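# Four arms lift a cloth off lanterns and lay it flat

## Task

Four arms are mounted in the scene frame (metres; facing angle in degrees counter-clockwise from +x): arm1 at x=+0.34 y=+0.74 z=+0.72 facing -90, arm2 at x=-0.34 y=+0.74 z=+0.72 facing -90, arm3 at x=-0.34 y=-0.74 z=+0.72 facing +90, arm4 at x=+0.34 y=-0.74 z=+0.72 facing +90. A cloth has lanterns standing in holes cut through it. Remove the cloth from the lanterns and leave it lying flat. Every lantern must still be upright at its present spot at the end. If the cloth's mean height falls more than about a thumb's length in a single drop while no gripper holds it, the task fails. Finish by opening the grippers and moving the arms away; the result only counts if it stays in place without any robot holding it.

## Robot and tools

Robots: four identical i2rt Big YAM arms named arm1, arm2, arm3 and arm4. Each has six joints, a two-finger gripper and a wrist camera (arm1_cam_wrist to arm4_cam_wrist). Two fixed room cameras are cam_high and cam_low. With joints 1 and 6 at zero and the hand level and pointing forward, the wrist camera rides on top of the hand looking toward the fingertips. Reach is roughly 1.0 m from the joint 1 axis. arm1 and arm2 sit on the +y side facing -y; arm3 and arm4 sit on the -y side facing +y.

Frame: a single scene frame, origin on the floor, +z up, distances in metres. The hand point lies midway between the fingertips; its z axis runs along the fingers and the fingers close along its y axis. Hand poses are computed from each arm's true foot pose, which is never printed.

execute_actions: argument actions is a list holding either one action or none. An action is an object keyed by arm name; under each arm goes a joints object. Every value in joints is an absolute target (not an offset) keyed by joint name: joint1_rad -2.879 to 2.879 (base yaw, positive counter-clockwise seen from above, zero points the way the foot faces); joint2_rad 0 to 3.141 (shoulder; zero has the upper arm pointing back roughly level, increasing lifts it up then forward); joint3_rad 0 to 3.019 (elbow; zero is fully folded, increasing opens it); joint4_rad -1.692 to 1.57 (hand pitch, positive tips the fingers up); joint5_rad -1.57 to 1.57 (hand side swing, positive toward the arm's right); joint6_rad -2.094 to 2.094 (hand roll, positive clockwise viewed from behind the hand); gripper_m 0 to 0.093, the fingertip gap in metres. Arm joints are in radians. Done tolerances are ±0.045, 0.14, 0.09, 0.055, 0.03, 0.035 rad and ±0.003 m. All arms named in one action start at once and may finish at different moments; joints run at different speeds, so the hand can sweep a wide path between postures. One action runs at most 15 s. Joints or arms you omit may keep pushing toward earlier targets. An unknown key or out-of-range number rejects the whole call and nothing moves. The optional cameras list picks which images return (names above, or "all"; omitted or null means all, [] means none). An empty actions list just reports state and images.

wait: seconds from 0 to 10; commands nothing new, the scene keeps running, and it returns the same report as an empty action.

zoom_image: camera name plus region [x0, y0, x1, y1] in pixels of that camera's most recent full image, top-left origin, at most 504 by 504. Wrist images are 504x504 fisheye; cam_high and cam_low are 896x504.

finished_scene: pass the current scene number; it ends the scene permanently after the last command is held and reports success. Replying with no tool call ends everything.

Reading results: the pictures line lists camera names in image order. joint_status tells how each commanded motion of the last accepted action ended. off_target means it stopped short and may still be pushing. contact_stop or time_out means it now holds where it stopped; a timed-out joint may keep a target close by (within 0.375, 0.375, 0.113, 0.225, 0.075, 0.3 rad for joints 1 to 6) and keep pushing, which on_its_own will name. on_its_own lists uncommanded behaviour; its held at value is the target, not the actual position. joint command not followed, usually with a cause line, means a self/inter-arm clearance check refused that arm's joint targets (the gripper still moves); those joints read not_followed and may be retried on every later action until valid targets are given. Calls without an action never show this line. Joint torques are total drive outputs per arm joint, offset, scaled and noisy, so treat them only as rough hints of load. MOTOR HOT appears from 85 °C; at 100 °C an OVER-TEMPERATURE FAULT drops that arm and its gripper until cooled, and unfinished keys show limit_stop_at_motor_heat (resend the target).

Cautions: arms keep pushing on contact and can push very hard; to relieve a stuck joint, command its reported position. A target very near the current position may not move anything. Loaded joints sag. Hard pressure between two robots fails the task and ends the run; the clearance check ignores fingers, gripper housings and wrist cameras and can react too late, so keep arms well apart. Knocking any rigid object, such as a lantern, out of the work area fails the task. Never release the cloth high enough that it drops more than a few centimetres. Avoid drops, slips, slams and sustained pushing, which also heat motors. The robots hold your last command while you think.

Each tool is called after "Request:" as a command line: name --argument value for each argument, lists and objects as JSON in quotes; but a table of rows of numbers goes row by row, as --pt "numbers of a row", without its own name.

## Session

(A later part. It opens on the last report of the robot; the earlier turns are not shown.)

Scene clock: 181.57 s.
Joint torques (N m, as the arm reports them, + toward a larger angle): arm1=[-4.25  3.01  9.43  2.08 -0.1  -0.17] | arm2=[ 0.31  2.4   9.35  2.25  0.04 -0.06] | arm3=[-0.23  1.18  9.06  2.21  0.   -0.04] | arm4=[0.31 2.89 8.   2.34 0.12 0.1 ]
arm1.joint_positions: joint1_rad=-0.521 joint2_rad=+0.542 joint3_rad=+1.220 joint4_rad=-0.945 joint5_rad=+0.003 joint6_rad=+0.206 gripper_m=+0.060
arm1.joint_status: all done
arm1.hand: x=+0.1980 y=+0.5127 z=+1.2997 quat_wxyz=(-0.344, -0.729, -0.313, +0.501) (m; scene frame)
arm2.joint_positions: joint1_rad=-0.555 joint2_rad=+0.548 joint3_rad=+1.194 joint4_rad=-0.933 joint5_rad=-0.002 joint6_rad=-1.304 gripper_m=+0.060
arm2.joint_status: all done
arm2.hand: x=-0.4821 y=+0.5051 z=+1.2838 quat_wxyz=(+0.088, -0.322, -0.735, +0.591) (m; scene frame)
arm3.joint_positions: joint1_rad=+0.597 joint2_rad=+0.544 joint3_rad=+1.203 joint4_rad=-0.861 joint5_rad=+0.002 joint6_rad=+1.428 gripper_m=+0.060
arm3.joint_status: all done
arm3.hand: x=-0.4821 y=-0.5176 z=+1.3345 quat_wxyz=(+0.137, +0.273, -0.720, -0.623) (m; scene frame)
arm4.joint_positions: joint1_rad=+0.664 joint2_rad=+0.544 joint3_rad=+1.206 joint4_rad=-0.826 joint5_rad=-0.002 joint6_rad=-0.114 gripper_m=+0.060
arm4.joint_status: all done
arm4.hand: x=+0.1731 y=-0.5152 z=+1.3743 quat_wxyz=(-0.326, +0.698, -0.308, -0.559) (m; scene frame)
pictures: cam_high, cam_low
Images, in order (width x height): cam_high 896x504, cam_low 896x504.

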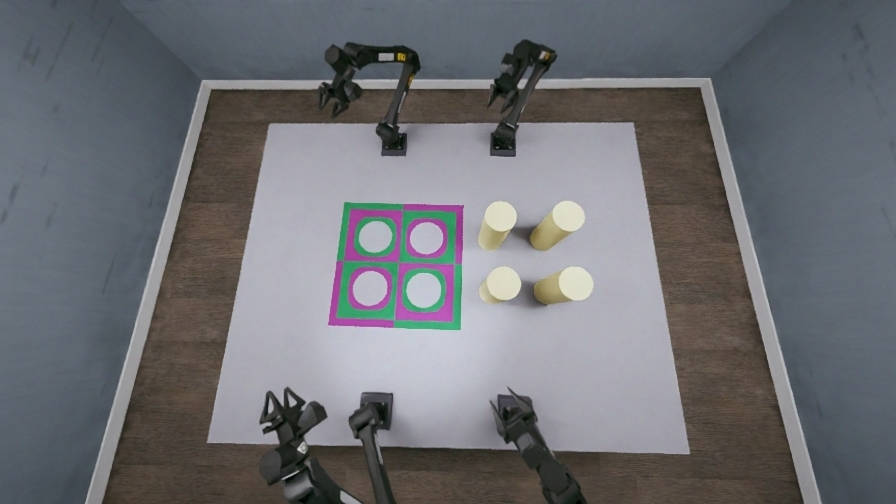

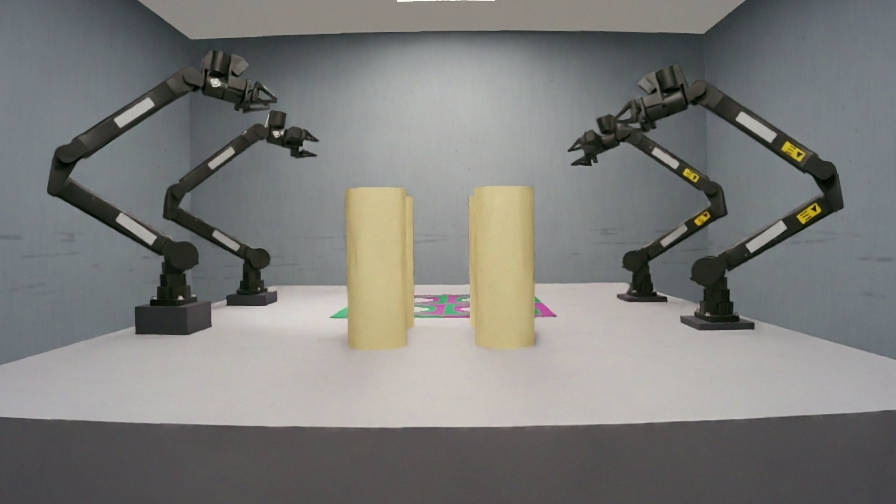

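I'll refresh the state and images to confirm the final layout before closing the scene.

Request:
execute_actions --actions '[]'

Scene clock: 182.33 s.
Joint torques (N m, as the arm reports them, + toward a larger angle): arm1=[-4.45  3.19  9.49  2.05 -0.09 -0.18] | arm2=[ 0.28  2.39  9.31  2.25  0.04 -0.06] | arm3=[-0.26  1.06  8.97  2.2   0.   -0.04] | arm4=[0.33 2.03 8.08 2.33 0.12 0.1 ]
arm1.joint_positions: joint1_rad=-0.521 joint2_rad=+0.542 joint3_rad=+1.220 joint4_rad=-0.945 joint5_rad=+0.003 joint6_rad=+0.206 gripper_m=+0.060
arm1.joint_status: all done
arm1.hand: x=+0.1980 y=+0.5127 z=+1.2997 quat_wxyz=(-0.344, -0.729, -0.313, +0.501) (m; scene frame)
arm2.joint_positions: joint1_rad=-0.555 joint2_rad=+0.548 joint3_rad=+1.194 joint4_rad=-0.933 joint5_rad=-0.002 joint6_rad=-1.304 gripper_m=+0.060
arm2.joint_status: all done
arm2.hand: x=-0.4821 y=+0.5051 z=+1.2838 quat_wxyz=(+0.088, -0.322, -0.735, +0.591) (m; scene frame)
arm3.joint_positions: joint1_rad=+0.597 joint2_rad=+0.544 joint3_rad=+1.203 joint4_rad=-0.861 joint5_rad=+0.002 joint6_rad=+1.428 gripper_m=+0.060
arm3.joint_status: all done
arm3.hand: x=-0.4821 y=-0.5176 z=+1.3345 quat_wxyz=(+0.137, +0.273, -0.720, -0.623) (m; scene frame)
arm4.joint_positions: joint1_rad=+0.664 joint2_rad=+0.544 joint3_rad=+1.206 joint4_rad=-0.826 joint5_rad=-0.002 joint6_rad=-0.114 gripper_m=+0.060
arm4.joint_status: all done
arm4.hand: x=+0.1731 y=-0.5152 z=+1.3743 quat_wxyz=(-0.326, +0.698, -0.308, -0.559) (m; scene frame)
pictures: arm1_cam_wrist, arm2_cam_wrist, arm3_cam_wrist, arm4_cam_wrist, cam_high, cam_low
Images, in order (width x height): arm1_cam_wrist 504x504, arm2_cam_wrist 504x504, arm3_cam_wrist 504x504, arm4_cam_wrist 504x504, cam_high 896x504, cam_low 896x504.

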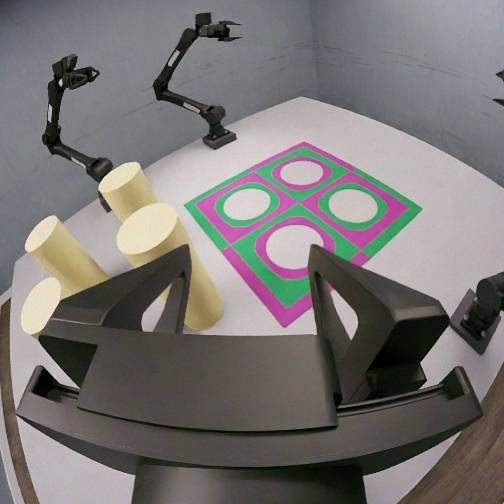

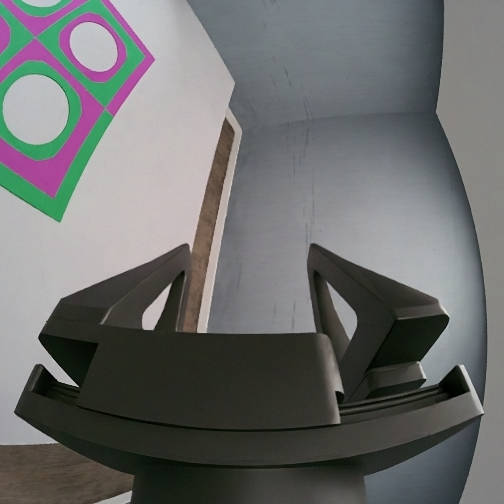

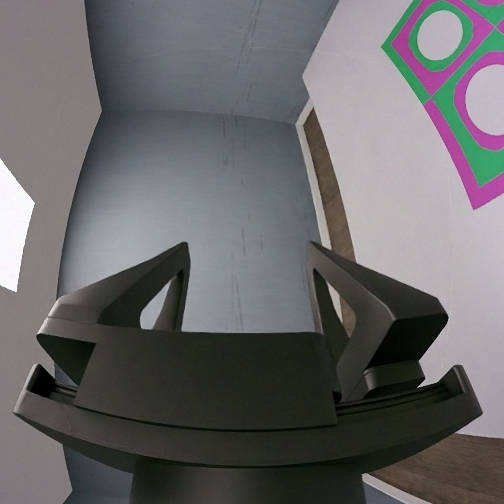

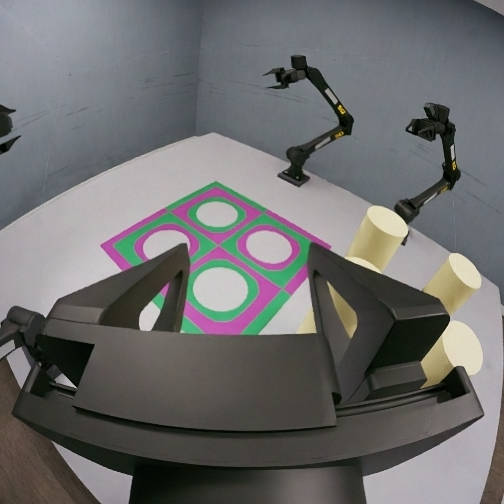

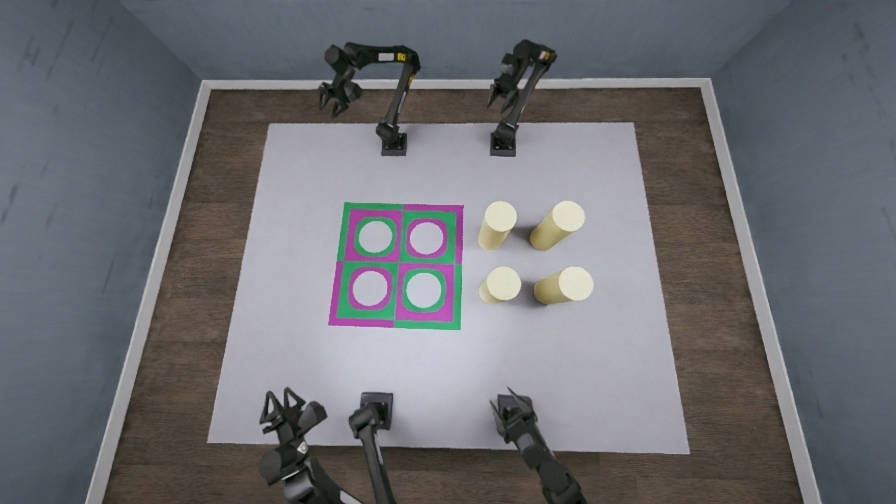

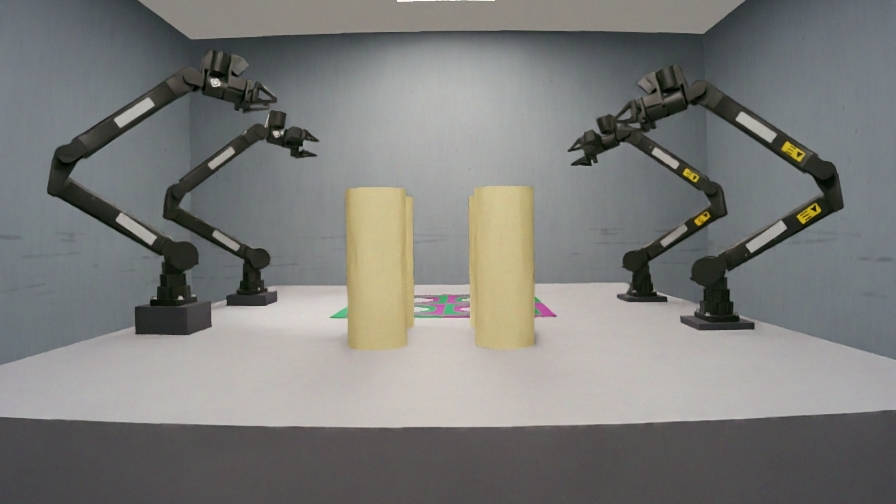

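The cloth lies flat and clear of the lanterns, all four lanterns are standing, and the arms are released and retracted. I'm ending the scene.

Request:
finished_scene --scene 2

The scene is finished: the task was done.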